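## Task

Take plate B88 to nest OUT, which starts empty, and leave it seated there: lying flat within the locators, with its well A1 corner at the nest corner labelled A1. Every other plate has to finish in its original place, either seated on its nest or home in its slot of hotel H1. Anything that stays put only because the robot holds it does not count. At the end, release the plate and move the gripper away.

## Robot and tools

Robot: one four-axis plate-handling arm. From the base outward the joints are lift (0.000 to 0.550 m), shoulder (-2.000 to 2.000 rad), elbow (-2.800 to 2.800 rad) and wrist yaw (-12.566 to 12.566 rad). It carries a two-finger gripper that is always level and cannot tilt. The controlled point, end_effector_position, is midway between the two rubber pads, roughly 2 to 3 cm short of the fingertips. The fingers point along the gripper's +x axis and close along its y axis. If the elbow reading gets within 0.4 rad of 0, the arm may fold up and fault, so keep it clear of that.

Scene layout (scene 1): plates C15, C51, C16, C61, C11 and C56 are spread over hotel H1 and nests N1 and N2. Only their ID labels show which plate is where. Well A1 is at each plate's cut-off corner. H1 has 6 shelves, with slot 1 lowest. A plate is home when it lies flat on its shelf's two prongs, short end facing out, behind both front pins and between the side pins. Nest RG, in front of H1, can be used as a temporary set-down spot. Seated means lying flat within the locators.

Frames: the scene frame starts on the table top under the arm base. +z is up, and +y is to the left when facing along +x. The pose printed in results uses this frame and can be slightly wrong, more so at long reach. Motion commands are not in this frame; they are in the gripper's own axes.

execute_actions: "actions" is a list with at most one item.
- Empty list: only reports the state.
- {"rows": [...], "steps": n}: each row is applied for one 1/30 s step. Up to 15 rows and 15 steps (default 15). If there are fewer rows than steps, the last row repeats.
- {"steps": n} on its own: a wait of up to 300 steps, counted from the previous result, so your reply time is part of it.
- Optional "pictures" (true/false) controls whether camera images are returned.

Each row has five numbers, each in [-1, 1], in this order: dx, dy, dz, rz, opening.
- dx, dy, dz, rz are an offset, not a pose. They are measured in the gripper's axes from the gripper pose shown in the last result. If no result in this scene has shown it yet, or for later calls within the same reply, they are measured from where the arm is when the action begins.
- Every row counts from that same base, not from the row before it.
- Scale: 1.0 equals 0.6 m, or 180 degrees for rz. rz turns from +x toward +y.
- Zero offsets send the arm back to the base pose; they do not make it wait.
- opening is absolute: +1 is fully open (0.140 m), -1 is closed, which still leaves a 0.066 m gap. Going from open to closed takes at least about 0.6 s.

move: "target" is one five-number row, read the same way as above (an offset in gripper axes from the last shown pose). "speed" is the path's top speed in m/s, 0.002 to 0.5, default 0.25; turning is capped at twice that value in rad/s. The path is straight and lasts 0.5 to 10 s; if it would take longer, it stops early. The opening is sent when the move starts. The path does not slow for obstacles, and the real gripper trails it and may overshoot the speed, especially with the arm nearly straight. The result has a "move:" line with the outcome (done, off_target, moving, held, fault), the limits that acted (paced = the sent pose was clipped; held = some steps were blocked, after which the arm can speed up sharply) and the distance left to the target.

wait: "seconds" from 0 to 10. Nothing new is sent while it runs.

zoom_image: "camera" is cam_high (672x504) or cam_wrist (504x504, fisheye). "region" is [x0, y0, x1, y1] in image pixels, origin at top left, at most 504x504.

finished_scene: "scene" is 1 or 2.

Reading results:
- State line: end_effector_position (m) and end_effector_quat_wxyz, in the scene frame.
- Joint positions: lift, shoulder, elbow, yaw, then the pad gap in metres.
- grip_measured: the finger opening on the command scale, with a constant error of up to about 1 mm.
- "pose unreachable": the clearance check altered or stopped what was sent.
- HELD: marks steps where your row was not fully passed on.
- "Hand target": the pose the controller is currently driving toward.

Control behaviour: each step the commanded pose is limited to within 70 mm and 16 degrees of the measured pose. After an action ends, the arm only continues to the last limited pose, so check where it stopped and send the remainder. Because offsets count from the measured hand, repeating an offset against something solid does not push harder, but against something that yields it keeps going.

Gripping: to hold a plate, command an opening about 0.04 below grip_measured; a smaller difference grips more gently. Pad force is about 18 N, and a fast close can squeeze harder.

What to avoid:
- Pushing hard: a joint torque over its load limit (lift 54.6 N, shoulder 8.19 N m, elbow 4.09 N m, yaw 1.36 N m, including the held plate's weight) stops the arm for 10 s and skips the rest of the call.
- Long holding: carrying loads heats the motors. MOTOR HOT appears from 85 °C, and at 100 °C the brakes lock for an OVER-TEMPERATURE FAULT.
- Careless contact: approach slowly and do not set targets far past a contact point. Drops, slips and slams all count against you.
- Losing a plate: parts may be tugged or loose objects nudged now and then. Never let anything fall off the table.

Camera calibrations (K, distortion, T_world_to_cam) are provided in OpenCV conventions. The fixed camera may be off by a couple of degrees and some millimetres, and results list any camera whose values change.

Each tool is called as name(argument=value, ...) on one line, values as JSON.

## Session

execute_actions(actions=[])

Scene clock: 0.00 s of 9600.00 s.
end_effector_position=(+0.7545, +0.0007, +0.3415) grip_measured=+1.00 end_effector_quat_wxyz=(+0.908, +0.000, +0.000, -0.419)
Joint positions: [ 0.337  0.472  2.586 -3.922  0.14 ]
Hand target: +0.755, +0.001, +0.342; +0.908, +0.000, +0.000, -0.419
camera_calibration (this result's frames):
cam_wrist: T_world_to_cam=[[-0.757538, -0.652782, -0.00331182, 0.582029], [-0.39186, 0.458791, -0.797469, 0.55485], [0.522093, -0.602816, -0.603351, -0.0915551], [0, 0, 0, 1]] pos_world=[0.706133, 0.0701875, 0.389163]

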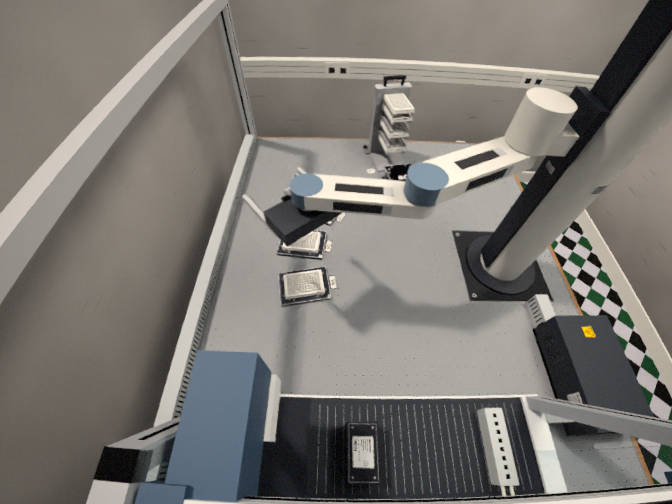

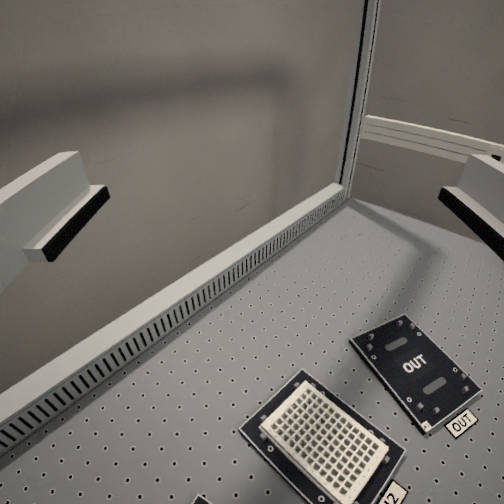

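move(target=[-0.135,-0.88,-0.1,-0.07,0.1], speed=0.35)

zoom_image(camera="cam_wrist", region=[160,60,400,300])

Scene clock: 3.80 s of 9600.00 s.
end_effector_position=(+0.3004, -0.2808, +0.2815) grip_measured=+0.10 end_effector_quat_wxyz=(+0.857, +0.000, +0.000, -0.516)
Joint positions: [ 0.277 -0.184  0.641 -1.541  0.107]
Hand target: +0.300, -0.281, +0.282; +0.857, +0.000, +0.000, -0.516
Off the commanded pose: 0.000 m, 0 deg.
move: done
camera_calibration (this result's frames):
cam_wrist: T_world_to_cam=[[-0.881923, -0.471382, -0.00331182, 0.14231], [-0.282083, 0.53336, -0.797469, 0.446176], [0.377679, -0.702372, -0.603351, -0.0449133], [0, 0, 0, 1]] pos_world=[0.268328, -0.202435, 0.329184]

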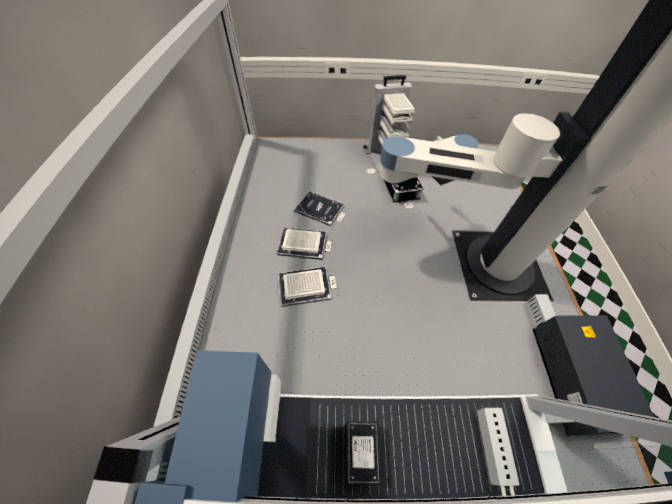

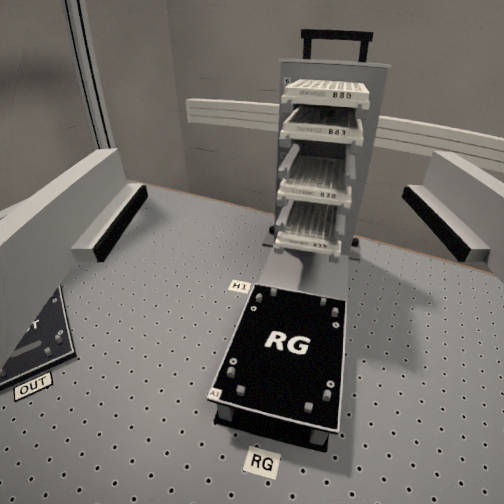

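Region (160, 60, 400, 300) of cam_wrist's 504x504 image, scaled by 2.100, with more detail than that image has.

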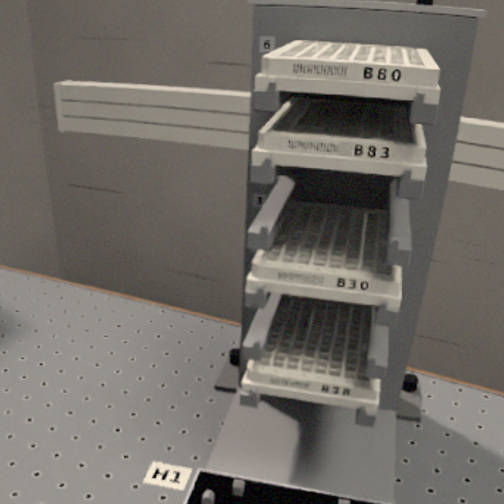

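zoom_image(camera="cam_wrist", region=[270,220,350,265])

move(target=[-0.21,0.6,-0.2,0.345,0.6], speed=0.3)

Region (270, 220, 350, 265) of cam_wrist's 504x504 image, scaled by 6.300, with more detail than that image has; it fills the top 284 rows of this view, and the rest is white.

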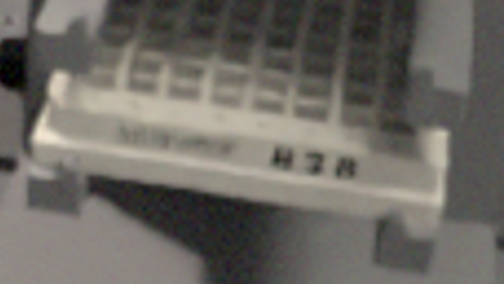

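Scene clock: 8.97 s of 9600.00 s.
end_effector_position=(+0.5597, -0.0009, +0.1615) grip_measured=+0.60 end_effector_quat_wxyz=(+1.000, +0.000, +0.000, +0.000)
Joint positions: [ 0.156  0.937  0.969 -1.906  0.125]
Hand target: +0.560, -0.001, +0.162; +1.000, +0.000, +0.000, -0.000
Off the commanded pose: 0.000 m, 0 deg.
move: done
camera_calibration (this result's frames):
cam_wrist: T_world_to_cam=[[0.00469983, -0.999983, -0.00331182, 0.00590516], [-0.60336, -0.000194621, -0.797469, 0.453658], [0.797455, 0.00574619, -0.603351, -0.253021], [0, 0, 0, 1]] pos_world=[0.475464, 0.00744726, 0.209138]

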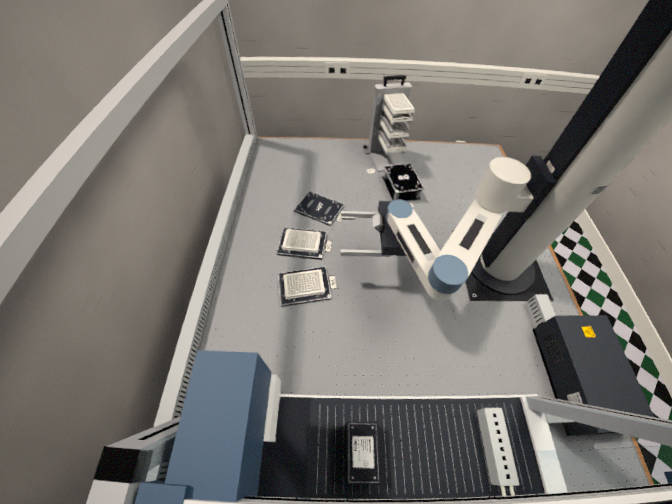

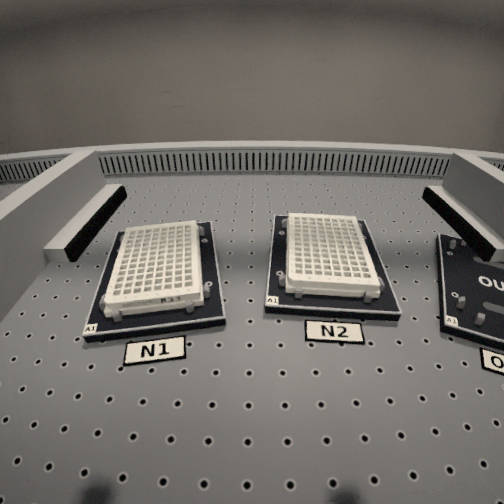

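zoom_image(camera="cam_wrist", region=[260,200,410,330])

zoom_image(camera="cam_wrist", region=[80,210,230,350])

zoom_image(camera="cam_high", region=[270,185,350,270])

Region (260, 200, 410, 330) of cam_wrist's 504x504 image, scaled by 3.360, with more detail than that image has; it fills the top 437 rows of this view, and the rest is white.

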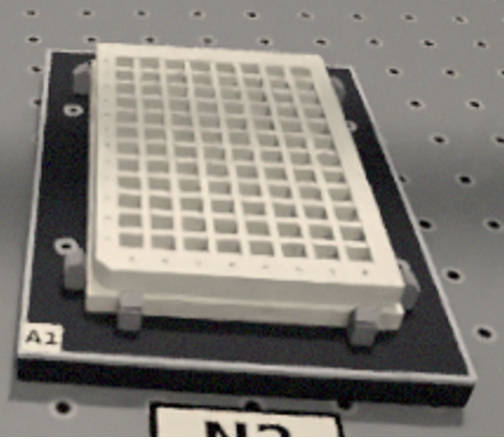

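Region (80, 210, 230, 350) of cam_wrist's 504x504 image, scaled by 3.360, with more detail than that image has; it fills the top 470 rows of this view, and the rest is white.

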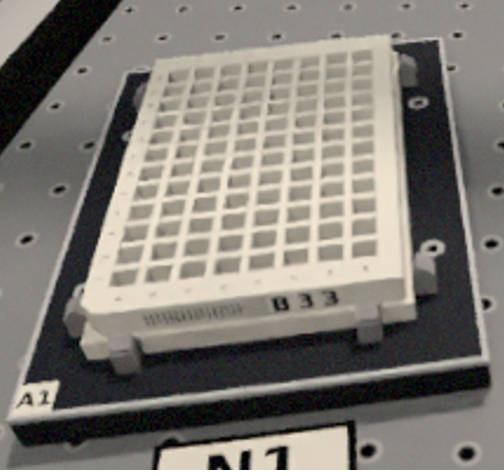

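Region (270, 185, 350, 270) of cam_high's 672x504 image, scaled by 5.929, with more detail than that image has; it fills the left 474 columns of this view, and the rest is white.

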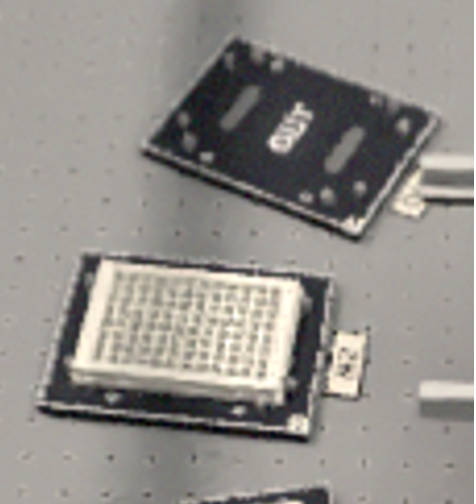

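move(target=[0.262,-0.114,-0.15,-0.031,0])

Scene clock: 13.90 s of 9600.00 s.
end_effector_position=(+0.7170, -0.0693, +0.0714) grip_measured=+0.00 end_effector_quat_wxyz=(+0.999, +0.000, +0.000, -0.048)
Joint positions: [ 0.066  0.477  1.79  -2.363  0.103]
Hand target: +0.717, -0.069, +0.071; +0.999, +0.000, +0.000, -0.048
Off the commanded pose: 0.000 m, 0 deg.
After step 90, 0.73 s passed at rest.
move: done
camera_calibration (this result's frames):
cam_wrist: T_world_to_cam=[[-0.092379, -0.995718, -0.00331182, 0.00637639], [-0.60053, 0.0583673, -0.797469, 0.47872], [0.794248, -0.0716805, -0.603351, -0.435392], [0, 0, 0, 1]] pos_world=[0.633884, -0.0528017, 0.119091]

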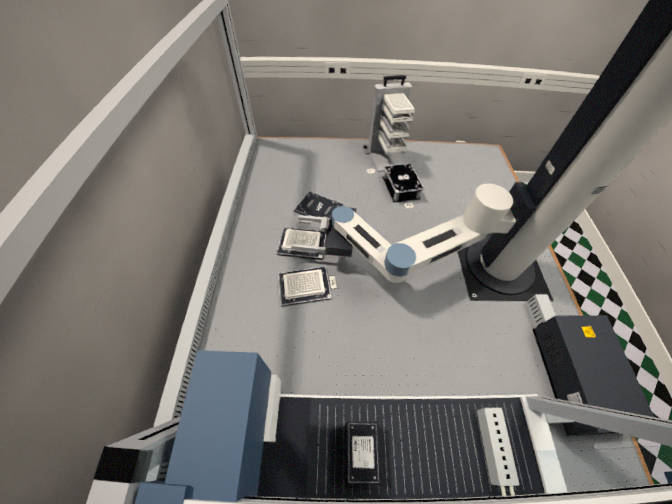

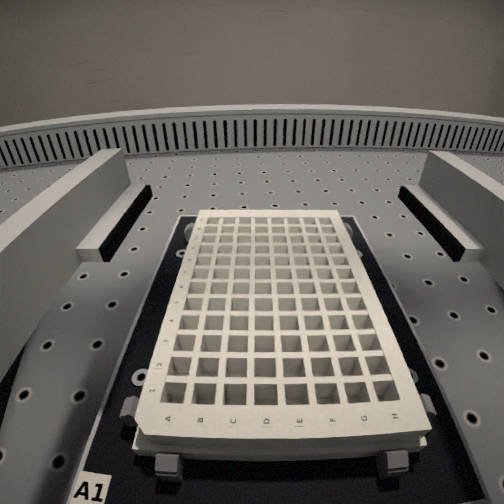

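move(target=[0,0.0015,-0.064,-0.003,0], speed=0.06)

move(target=[0,0,0,0,-0.45])

Scene clock: 16.83 s of 9600.00 s.
end_effector_position=(+0.7171, -0.0684, +0.0330) grip_measured=+0.00 end_effector_quat_wxyz=(+0.999, +0.000, +0.000, -0.053)
Joint positions: [ 0.028  0.482  1.789 -2.378  0.103]
Hand target: +0.717, -0.068, +0.033; +0.999, +0.000, +0.000, -0.053
Off the commanded pose: 0.000 m, 0 deg.
move: done
camera_calibration (this result's frames):
cam_wrist: T_world_to_cam=[[-0.101534, -0.994827, -0.00331182, 0.013728], [-0.599968, 0.063889, -0.797469, 0.448048], [0.793555, -0.0789835, -0.603351, -0.458614], [0, 0, 0, 1]] pos_world=[0.634144, -0.0511913, 0.080645]

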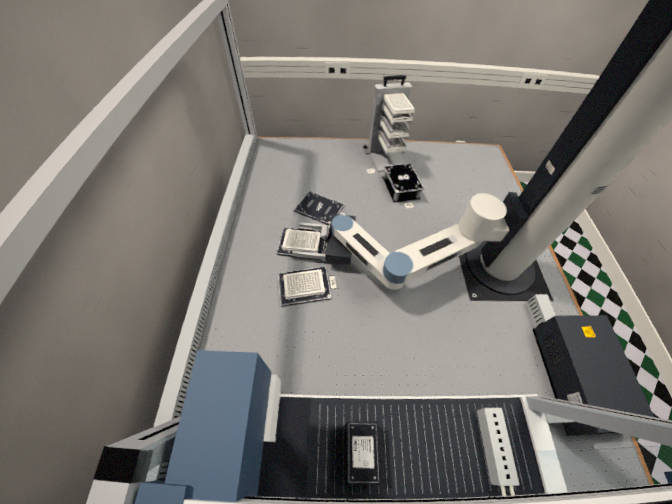

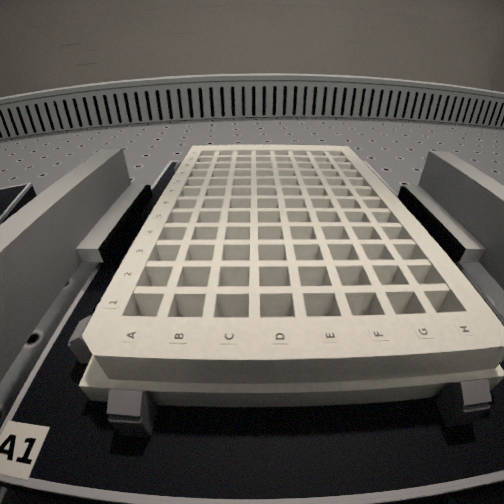

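Scene clock: 17.33 s of 9600.00 s.
end_effector_position=(+0.7171, -0.0684, +0.0330) grip_measured=-0.45 end_effector_quat_wxyz=(+0.999, +0.000, +0.000, -0.053)
Joint positions: [ 0.028  0.482  1.789 -2.378  0.086]
Hand target: +0.717, -0.068, +0.033; +0.999, +0.000, +0.000, -0.053
Off the commanded pose: 0.000 m, 0 deg.
move: done
camera_calibration (this result's frames):
cam_wrist: T_world_to_cam=[[-0.101553, -0.994825, -0.00331182, 0.0137333], [-0.599967, 0.0639003, -0.797469, 0.448048], [0.793553, -0.0789985, -0.603351, -0.458614], [0, 0, 0, 1]] pos_world=[0.634143, -0.051198, 0.0806451]

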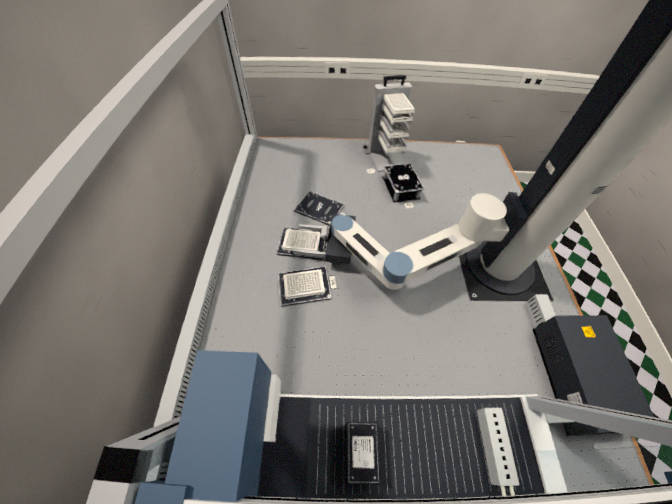

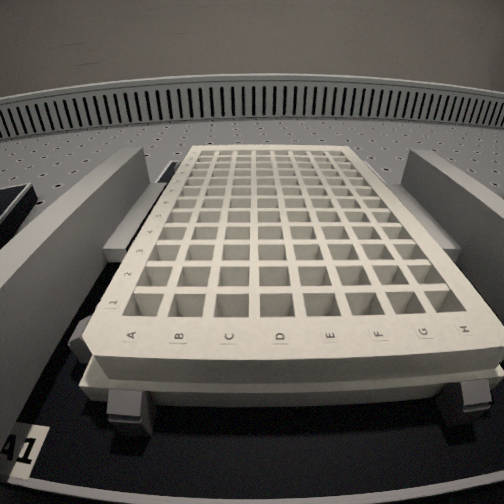

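execute_actions(actions=[{"rows":[[0,0,0.0025,0,-0.45],[0,0,0.0025,0,-0.45],[0,0,0.0025,0,-0.45],[0,0,0.0025,0,-0.47],[0,0,0.0025,0,-0.49],[0,0,0.0025,0,-0.51],[0,0,0.0025,0,-0.53],[0,0,0.0025,0,-0.55],[0,0,0.0025,0,-0.57],[0,0,0.0025,0,-0.6]]}])

move(target=[0,0,0.05,0,-0.6], speed=0.05)

move(target=[-0.058,-0.298,0,-0.089,-0.6], speed=0.2)

Scene clock: 21.13 s of 9600.00 s.
end_effector_position=(+0.7171, -0.0684, +0.0345) grip_measured=-0.55 end_effector_quat_wxyz=(+0.999, +0.000, +0.000, -0.053)
Joint positions: [ 0.03   0.482  1.789 -2.378  0.083]
Hand target: +0.717, -0.068, +0.034; +0.999, +0.000, +0.000, -0.053
Off the commanded pose: 0.000 m, 0 deg.
Steps of this call (steps 1 to 90: nothing new was sent; then 0.30 s passed at rest; steps 91 to 105: all 15 steps of this action). Readings (end_effector_position):
91: (+0.7171, -0.0684, +0.0330)
92: (+0.7171, -0.0684, +0.0340)
94: (+0.7171, -0.0684, +0.0346)
98: (+0.7171, -0.0684, +0.0345)
105: the state above
camera_calibration (this result's frames):
cam_wrist: T_world_to_cam=[[-0.101533, -0.994827, -0.00331182, 0.0137278], [-0.599968, 0.0638879, -0.797469, 0.449282], [0.793555, -0.0789822, -0.603351, -0.457682], [0, 0, 0, 1]] pos_world=[0.634145, -0.0511956, 0.0821911]

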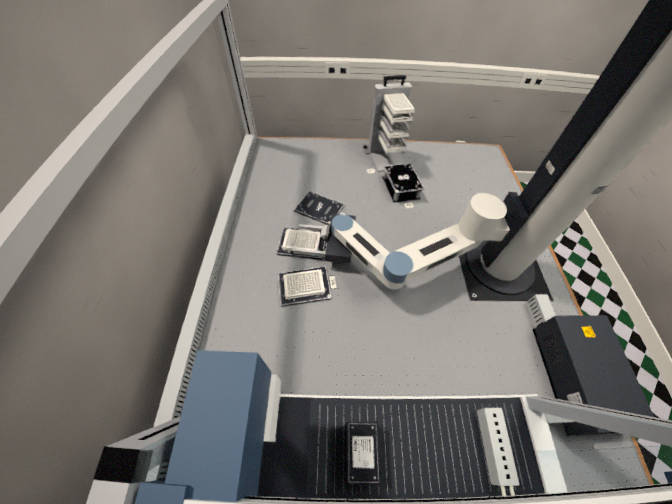

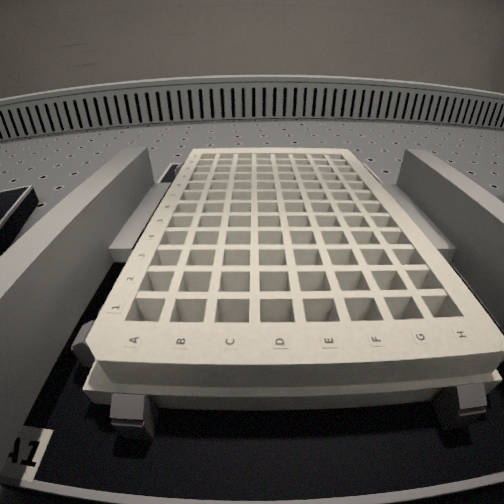

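Scene clock: 22.23 s of 9600.00 s.
end_effector_position=(+0.7171, -0.0684, +0.0646) grip_measured=-0.55 end_effector_quat_wxyz=(+0.999, +0.000, +0.000, -0.053)
Joint positions: [ 0.06   0.482  1.789 -2.378  0.083]
Hand target: +0.717, -0.068, +0.065; +0.999, +0.000, +0.000, -0.053
Off the commanded pose: 0.000 m, 0 deg.
move: done
camera_calibration (this result's frames):
cam_wrist: T_world_to_cam=[[-0.101516, -0.994828, -0.00331182, 0.0138203], [-0.599969, 0.0638777, -0.797469, 0.473234], [0.793556, -0.0789686, -0.603351, -0.439564], [0, 0, 0, 1]] pos_world=[0.634148, -0.051192, 0.112224]

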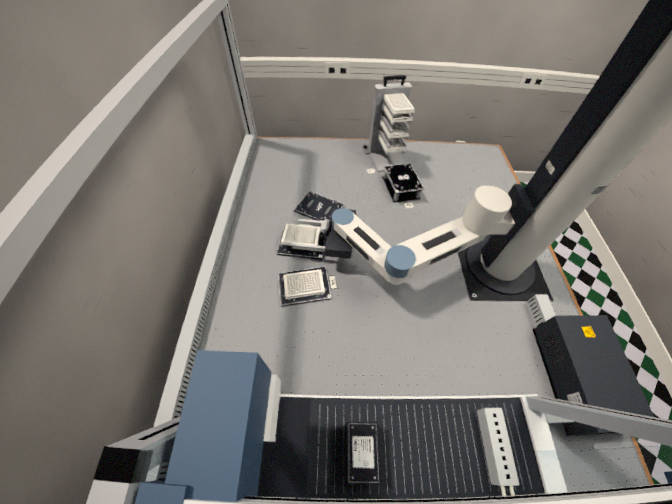

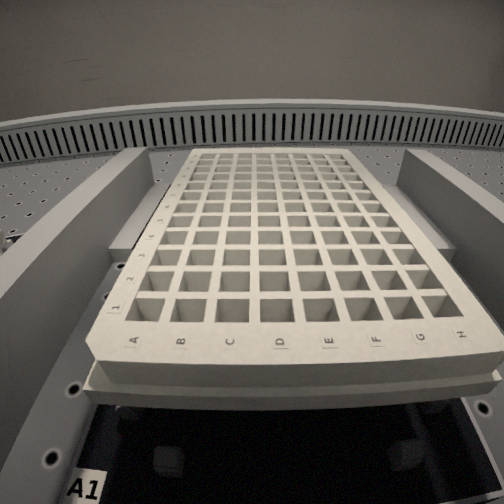

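Scene clock: 23.50 s of 9600.00 s.
end_effector_position=(+0.6634, -0.2427, +0.0646) grip_measured=-0.55 end_effector_quat_wxyz=(+0.981, +0.000, +0.000, -0.192)
Joint positions: [ 0.06   0.129  1.787 -2.301  0.083]
Hand target: +0.664, -0.243, +0.065; +0.981, +0.000, +0.000, -0.192
Off the commanded pose: 0.000 m, 0 deg.
move: done
camera_calibration (this result's frames):
cam_wrist: T_world_to_cam=[[-0.372603, -0.927985, -0.00331182, 0.0310182], [-0.558922, 0.227264, -0.797469, 0.464613], [0.740792, -0.295289, -0.603351, -0.428263], [0, 0, 0, 1]] pos_world=[0.588494, -0.203267, 0.112224]

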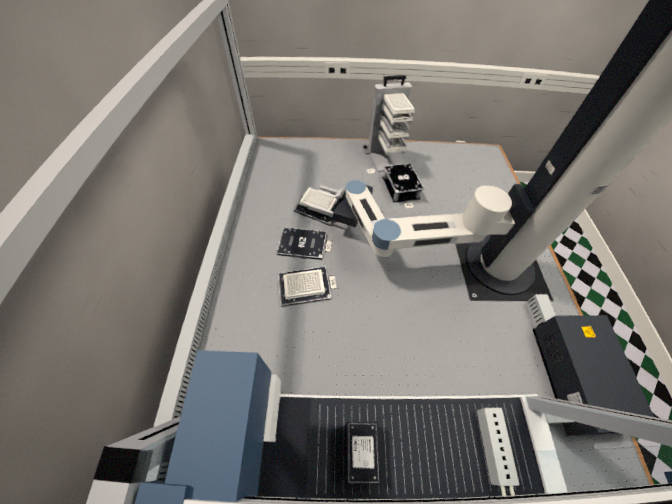

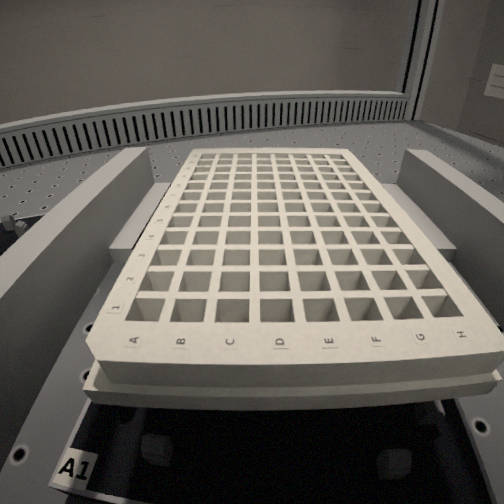

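move(target=[0,-0.0055,0,-0.031,-0.6], speed=0.1)

zoom_image(camera="cam_wrist", region=[40,380,504,504])

Scene clock: 25.73 s of 9600.00 s.
end_effector_position=(+0.6622, -0.2458, +0.0646) grip_measured=-0.55 end_effector_quat_wxyz=(+0.971, +0.000, +0.000, -0.239)
Joint positions: [ 0.06   0.155  1.785 -2.423  0.083]
Hand target: +0.662, -0.246, +0.065; +0.971, +0.000, +0.000, -0.239
Off the commanded pose: 0.000 m, 0 deg.
move: done
camera_calibration (this result's frames):
cam_wrist: T_world_to_cam=[[-0.460894, -0.887449, -0.00331182, 0.0961351], [-0.534232, 0.280428, -0.797469, 0.461328], [0.708642, -0.36578, -0.603351, -0.424279], [0, 0, 0, 1]] pos_world=[0.591426, -0.199247, 0.112224]

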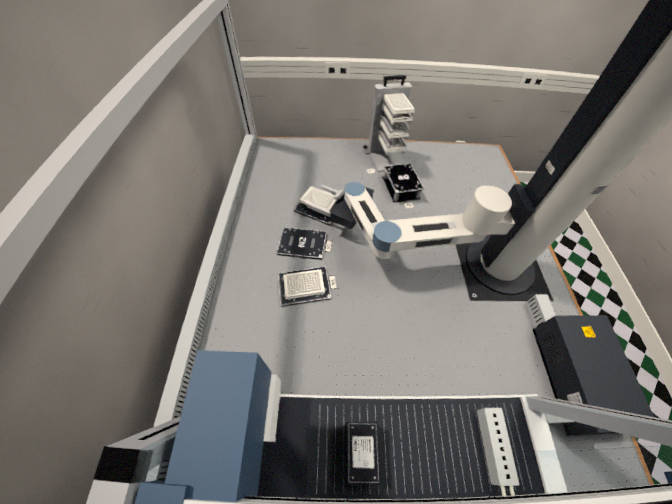

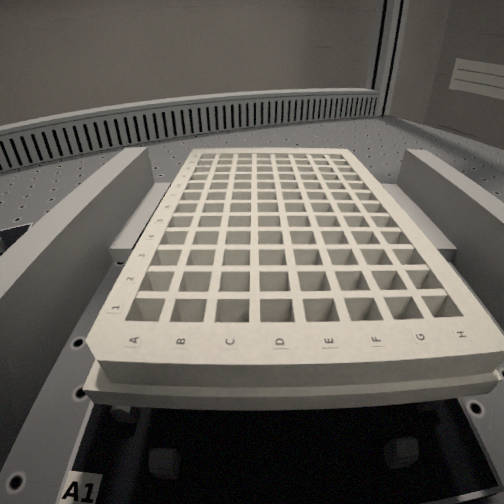

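Region (40, 380, 504, 504) of cam_wrist's 504x504 image, scaled by 1.086, with more detail than that image has; it fills the top 135 rows of this view, and the rest is white.

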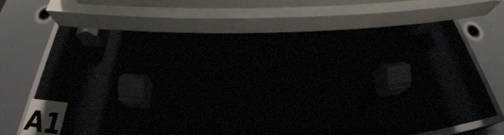

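move(target=[0,0.0041,0,0.0061,-0.6], speed=0.05)

move(target=[0,0,-0.035,0,-0.6], speed=0.04)

Scene clock: 28.47 s of 9600.00 s.
end_effector_position=(+0.6633, -0.2435, +0.0646) grip_measured=-0.55 end_effector_quat_wxyz=(+0.973, +0.000, +0.000, -0.230)
Joint positions: [ 0.06   0.154  1.785 -2.404  0.083]
Hand target: +0.663, -0.244, +0.065; +0.973, +0.000, +0.000, -0.230
Off the commanded pose: 0.000 m, 0 deg.
move: done
camera_calibration (this result's frames):
cam_wrist: T_world_to_cam=[[-0.44392, -0.89606, -0.00331182, 0.0853217], [-0.539472, 0.270209, -0.797469, 0.462304], [0.715475, -0.352225, -0.603351, -0.42551], [0, 0, 0, 1]] pos_world=[0.591718, -0.19834, 0.112224]

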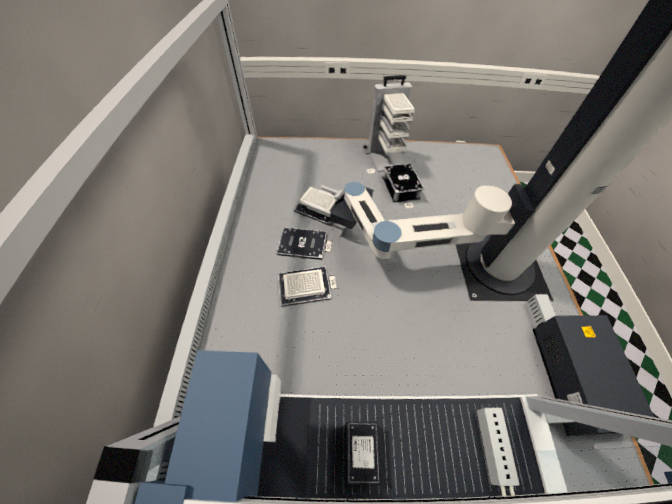

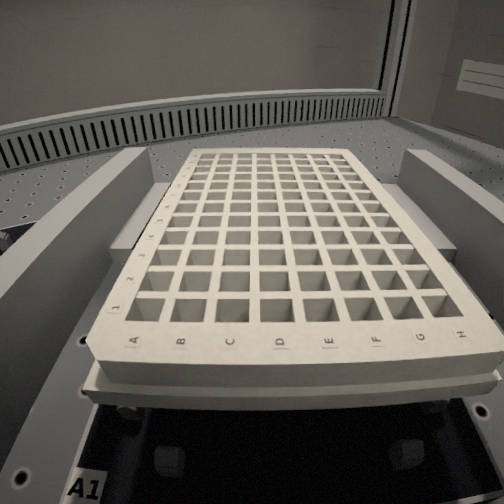

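Scene clock: 29.23 s of 9600.00 s.
end_effector_position=(+0.6633, -0.2435, +0.0435) grip_measured=-0.55 end_effector_quat_wxyz=(+0.973, +0.000, +0.000, -0.230)
Joint positions: [ 0.039  0.154  1.785 -2.404  0.083]
Hand target: +0.663, -0.244, +0.044; +0.973, +0.000, +0.000, -0.230
Off the commanded pose: 0.000 m, 0 deg.
move: done
camera_calibration (this result's frames):
cam_wrist: T_world_to_cam=[[-0.443912, -0.896064, -0.00331182, 0.0852516], [-0.539475, 0.270204, -0.797469, 0.445509], [0.715478, -0.352219, -0.603351, -0.438216], [0, 0, 0, 1]] pos_world=[0.591719, -0.198336, 0.0911641]

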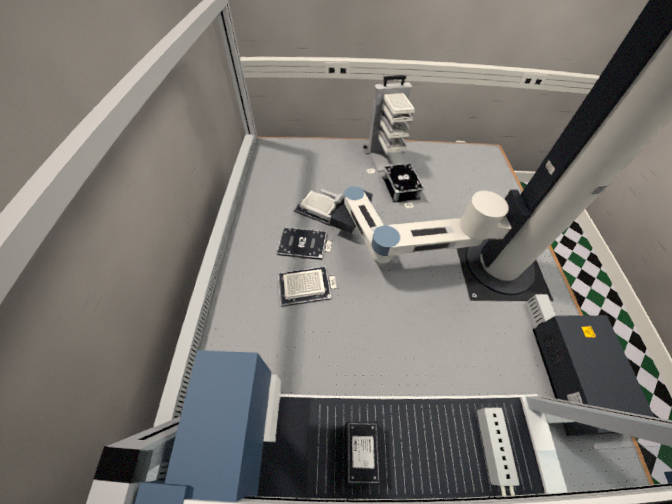

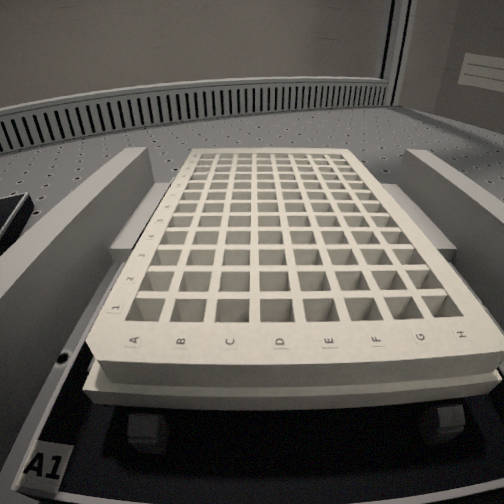

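move(target=[0,0,-0.0145,0,-0.6], speed=0.012)

Scene clock: 31.00 s of 9600.00 s.
end_effector_position=(+0.6633, -0.2435, +0.0348) grip_measured=-0.55 end_effector_quat_wxyz=(+0.973, +0.000, +0.000, -0.230)
Joint positions: [ 0.03   0.154  1.785 -2.404  0.083]
Hand target: +0.663, -0.244, +0.035; +0.973, +0.000, +0.000, -0.230
Off the commanded pose: 0.000 m, 0 deg.
move: done
camera_calibration (this result's frames):
cam_wrist: T_world_to_cam=[[-0.443912, -0.896064, -0.00331182, 0.0852228], [-0.539475, 0.270204, -0.797469, 0.438542], [0.715478, -0.352219, -0.603351, -0.443487], [0, 0, 0, 1]] pos_world=[0.591719, -0.198336, 0.0824273]

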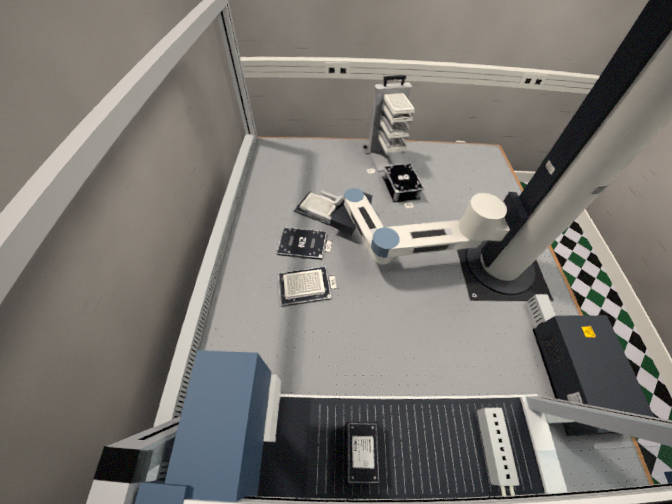

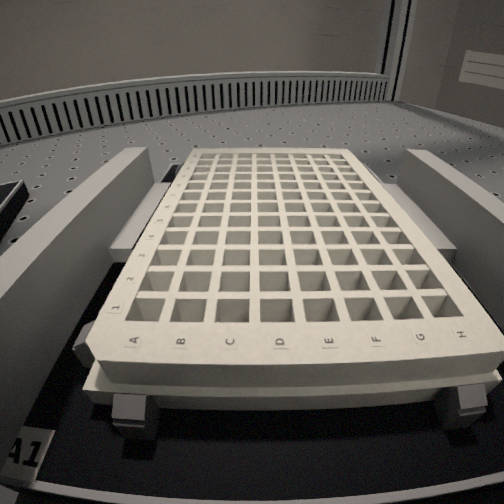

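Seated. Next I'll release, retreat, and read the long-side label to confirm the plate's ID.

move(target=[0,0,0,0,-0.1])

move(target=[0,0,0.17,0,-0.1], speed=0.15)

move(target=[-0.2,-0.12,0.03,0.12,0.6])

zoom_image(camera="cam_wrist", region=[130,190,370,370])

Scene clock: 33.57 s of 9600.00 s.
end_effector_position=(+0.6633, -0.2435, +0.0348) grip_measured=-0.10 end_effector_quat_wxyz=(+0.973, +0.000, +0.000, -0.230)
Joint positions: [ 0.03   0.154  1.785 -2.404  0.099]
Hand target: +0.663, -0.244, +0.035; +0.973, +0.000, +0.000, -0.230
Off the commanded pose: 0.000 m, 0 deg.
move: done
camera_calibration (this result's frames):
cam_wrist: T_world_to_cam=[[-0.443912, -0.896064, -0.00331182, 0.0852231], [-0.539475, 0.270205, -0.797469, 0.438542], [0.715478, -0.35222, -0.603351, -0.443487], [0, 0, 0, 1]] pos_world=[0.591719, -0.198336, 0.0824273]

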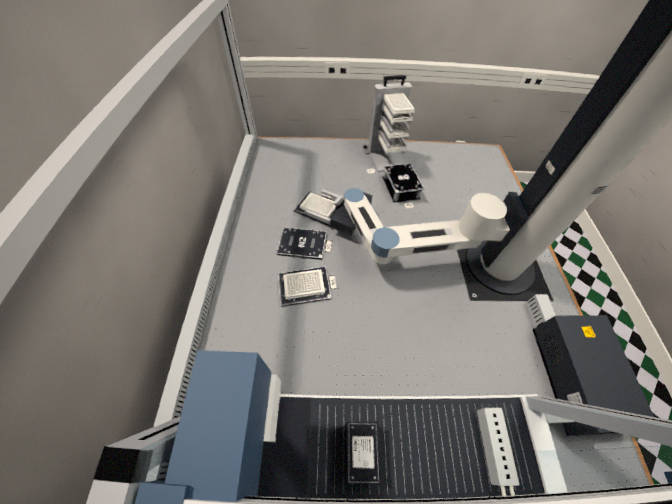

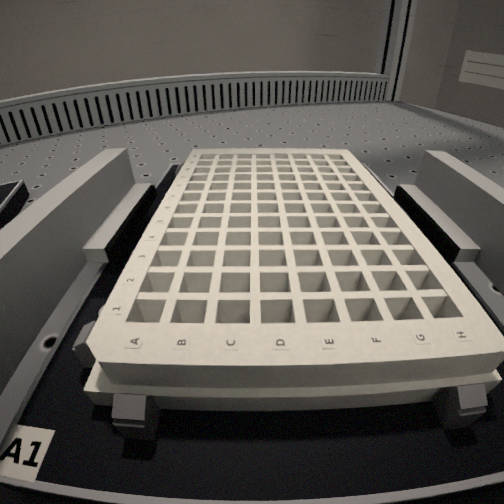

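Scene clock: 34.60 s of 9600.00 s.
end_effector_position=(+0.6633, -0.2435, +0.1368) grip_measured=-0.10 end_effector_quat_wxyz=(+0.973, +0.000, +0.000, -0.230)
Joint positions: [ 0.132  0.154  1.785 -2.404  0.099]
Hand target: +0.663, -0.244, +0.137; +0.973, +0.000, +0.000, -0.230
Off the commanded pose: 0.000 m, 0 deg.
move: done
camera_calibration (this result's frames):
cam_wrist: T_world_to_cam=[[-0.443868, -0.896086, -0.00331182, 0.085542], [-0.539488, 0.270178, -0.797469, 0.519927], [0.715495, -0.352184, -0.603351, -0.381926], [0, 0, 0, 1]] pos_world=[0.59173, -0.198328, 0.184474]

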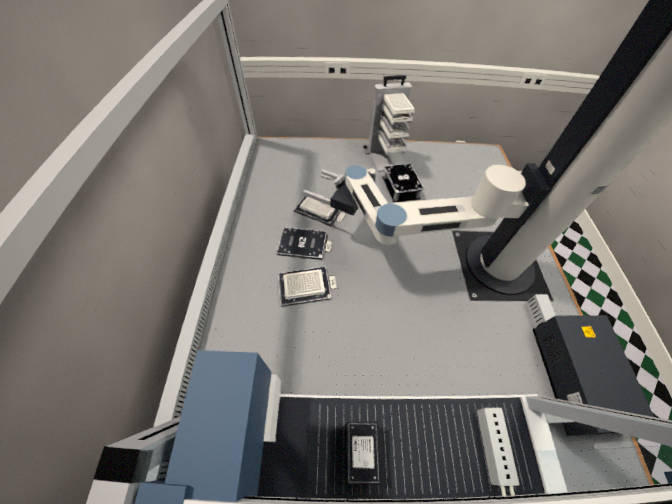

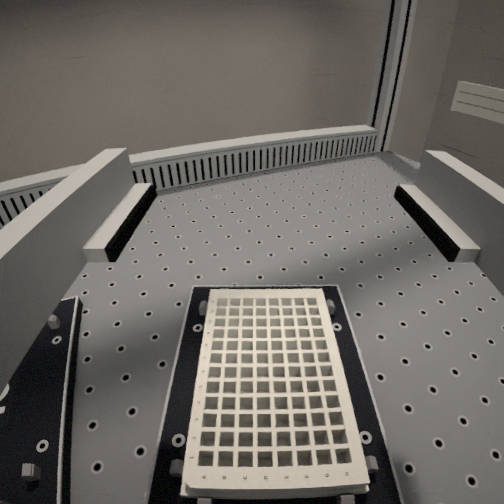

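Scene clock: 35.70 s of 9600.00 s.
end_effector_position=(+0.5237, -0.2544, +0.1548) grip_measured=+0.60 end_effector_quat_wxyz=(+0.999, +0.000, +0.000, -0.044)
Joint positions: [ 0.15  -0.045  1.318 -1.361  0.125]
Hand target: +0.524, -0.254, +0.155; +0.999, +0.000, +0.000, -0.044
Off the commanded pose: 0.000 m, 0 deg.
move: done
camera_calibration (this result's frames):
cam_wrist: T_world_to_cam=[[-0.0836518, -0.99649, -0.00331182, -0.200297], [-0.601019, 0.0531038, -0.797469, 0.438875], [0.794845, -0.0647193, -0.603351, -0.243372], [0, 0, 0, 1]] pos_world=[0.44046, -0.23865, 0.202487]

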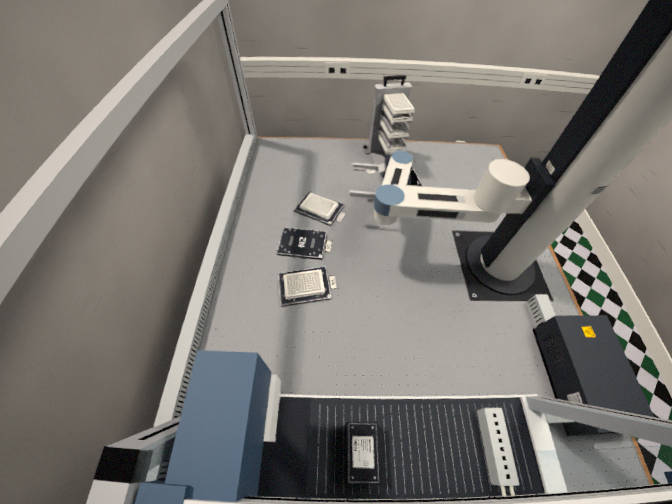

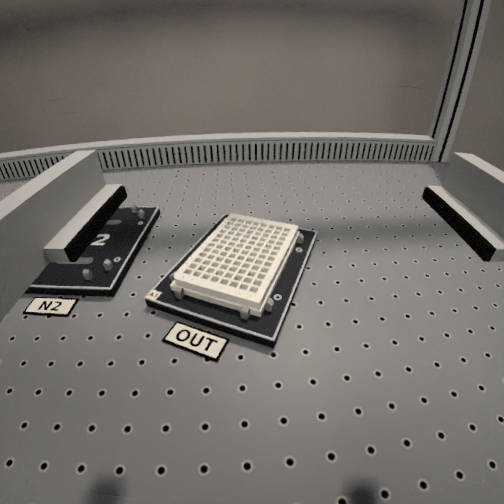

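Region (130, 190, 370, 370) of cam_wrist's 504x504 image, scaled by 2.100, with more detail than that image has; it fills the top 378 rows of this view, and the rest is white.

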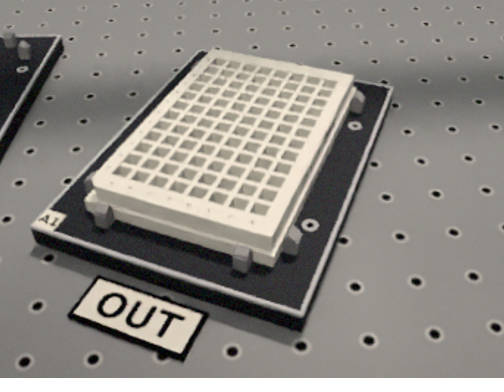

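move(target=[-0.268,-0.073,0.02,-0.39,0.6], speed=0.4)

zoom_image(camera="cam_wrist", region=[180,20,380,220])

Scene clock: 39.43 s of 9600.00 s.
end_effector_position=(+0.3596, -0.2839, +0.1668) grip_measured=+0.60 end_effector_quat_wxyz=(+0.792, +0.000, +0.000, -0.610)
Joint positions: [ 0.162  0.202  0.819 -2.334  0.125]
Hand target: +0.360, -0.284, +0.167; +0.792, +0.000, +0.000, -0.610
Off the commanded pose: 0.000 m, 0 deg.
move: done
camera_calibration (this result's frames):
cam_wrist: T_world_to_cam=[[-0.965958, -0.25868, -0.00331182, 0.28329], [-0.153525, 0.583501, -0.797469, 0.341038], [0.208221, -0.769813, -0.603351, -0.0968748], [0, 0, 0, 1]] pos_world=[0.346175, -0.20029, 0.214456]

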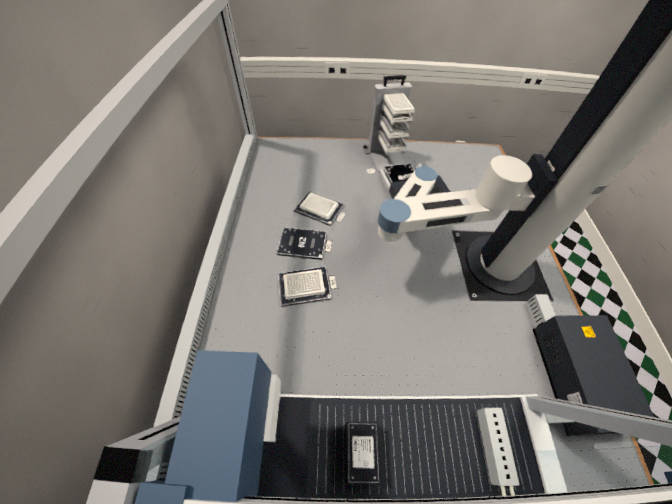

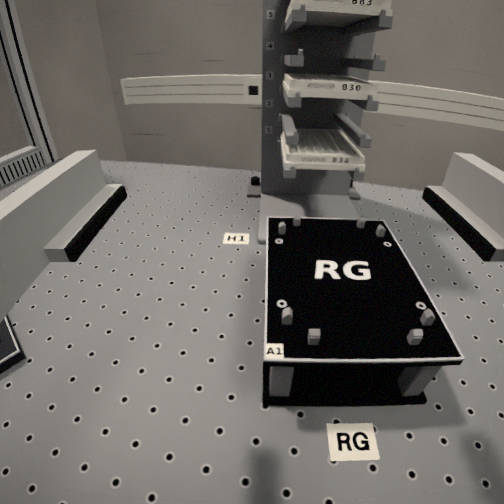

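Region (180, 20, 380, 220) of cam_wrist's 504x504 image, scaled by 2.520, with more detail than that image has.

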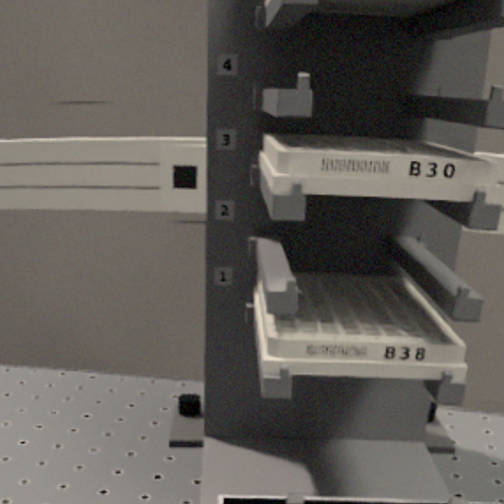

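finished_scene(scene=2)

The scene is finished: the task was done.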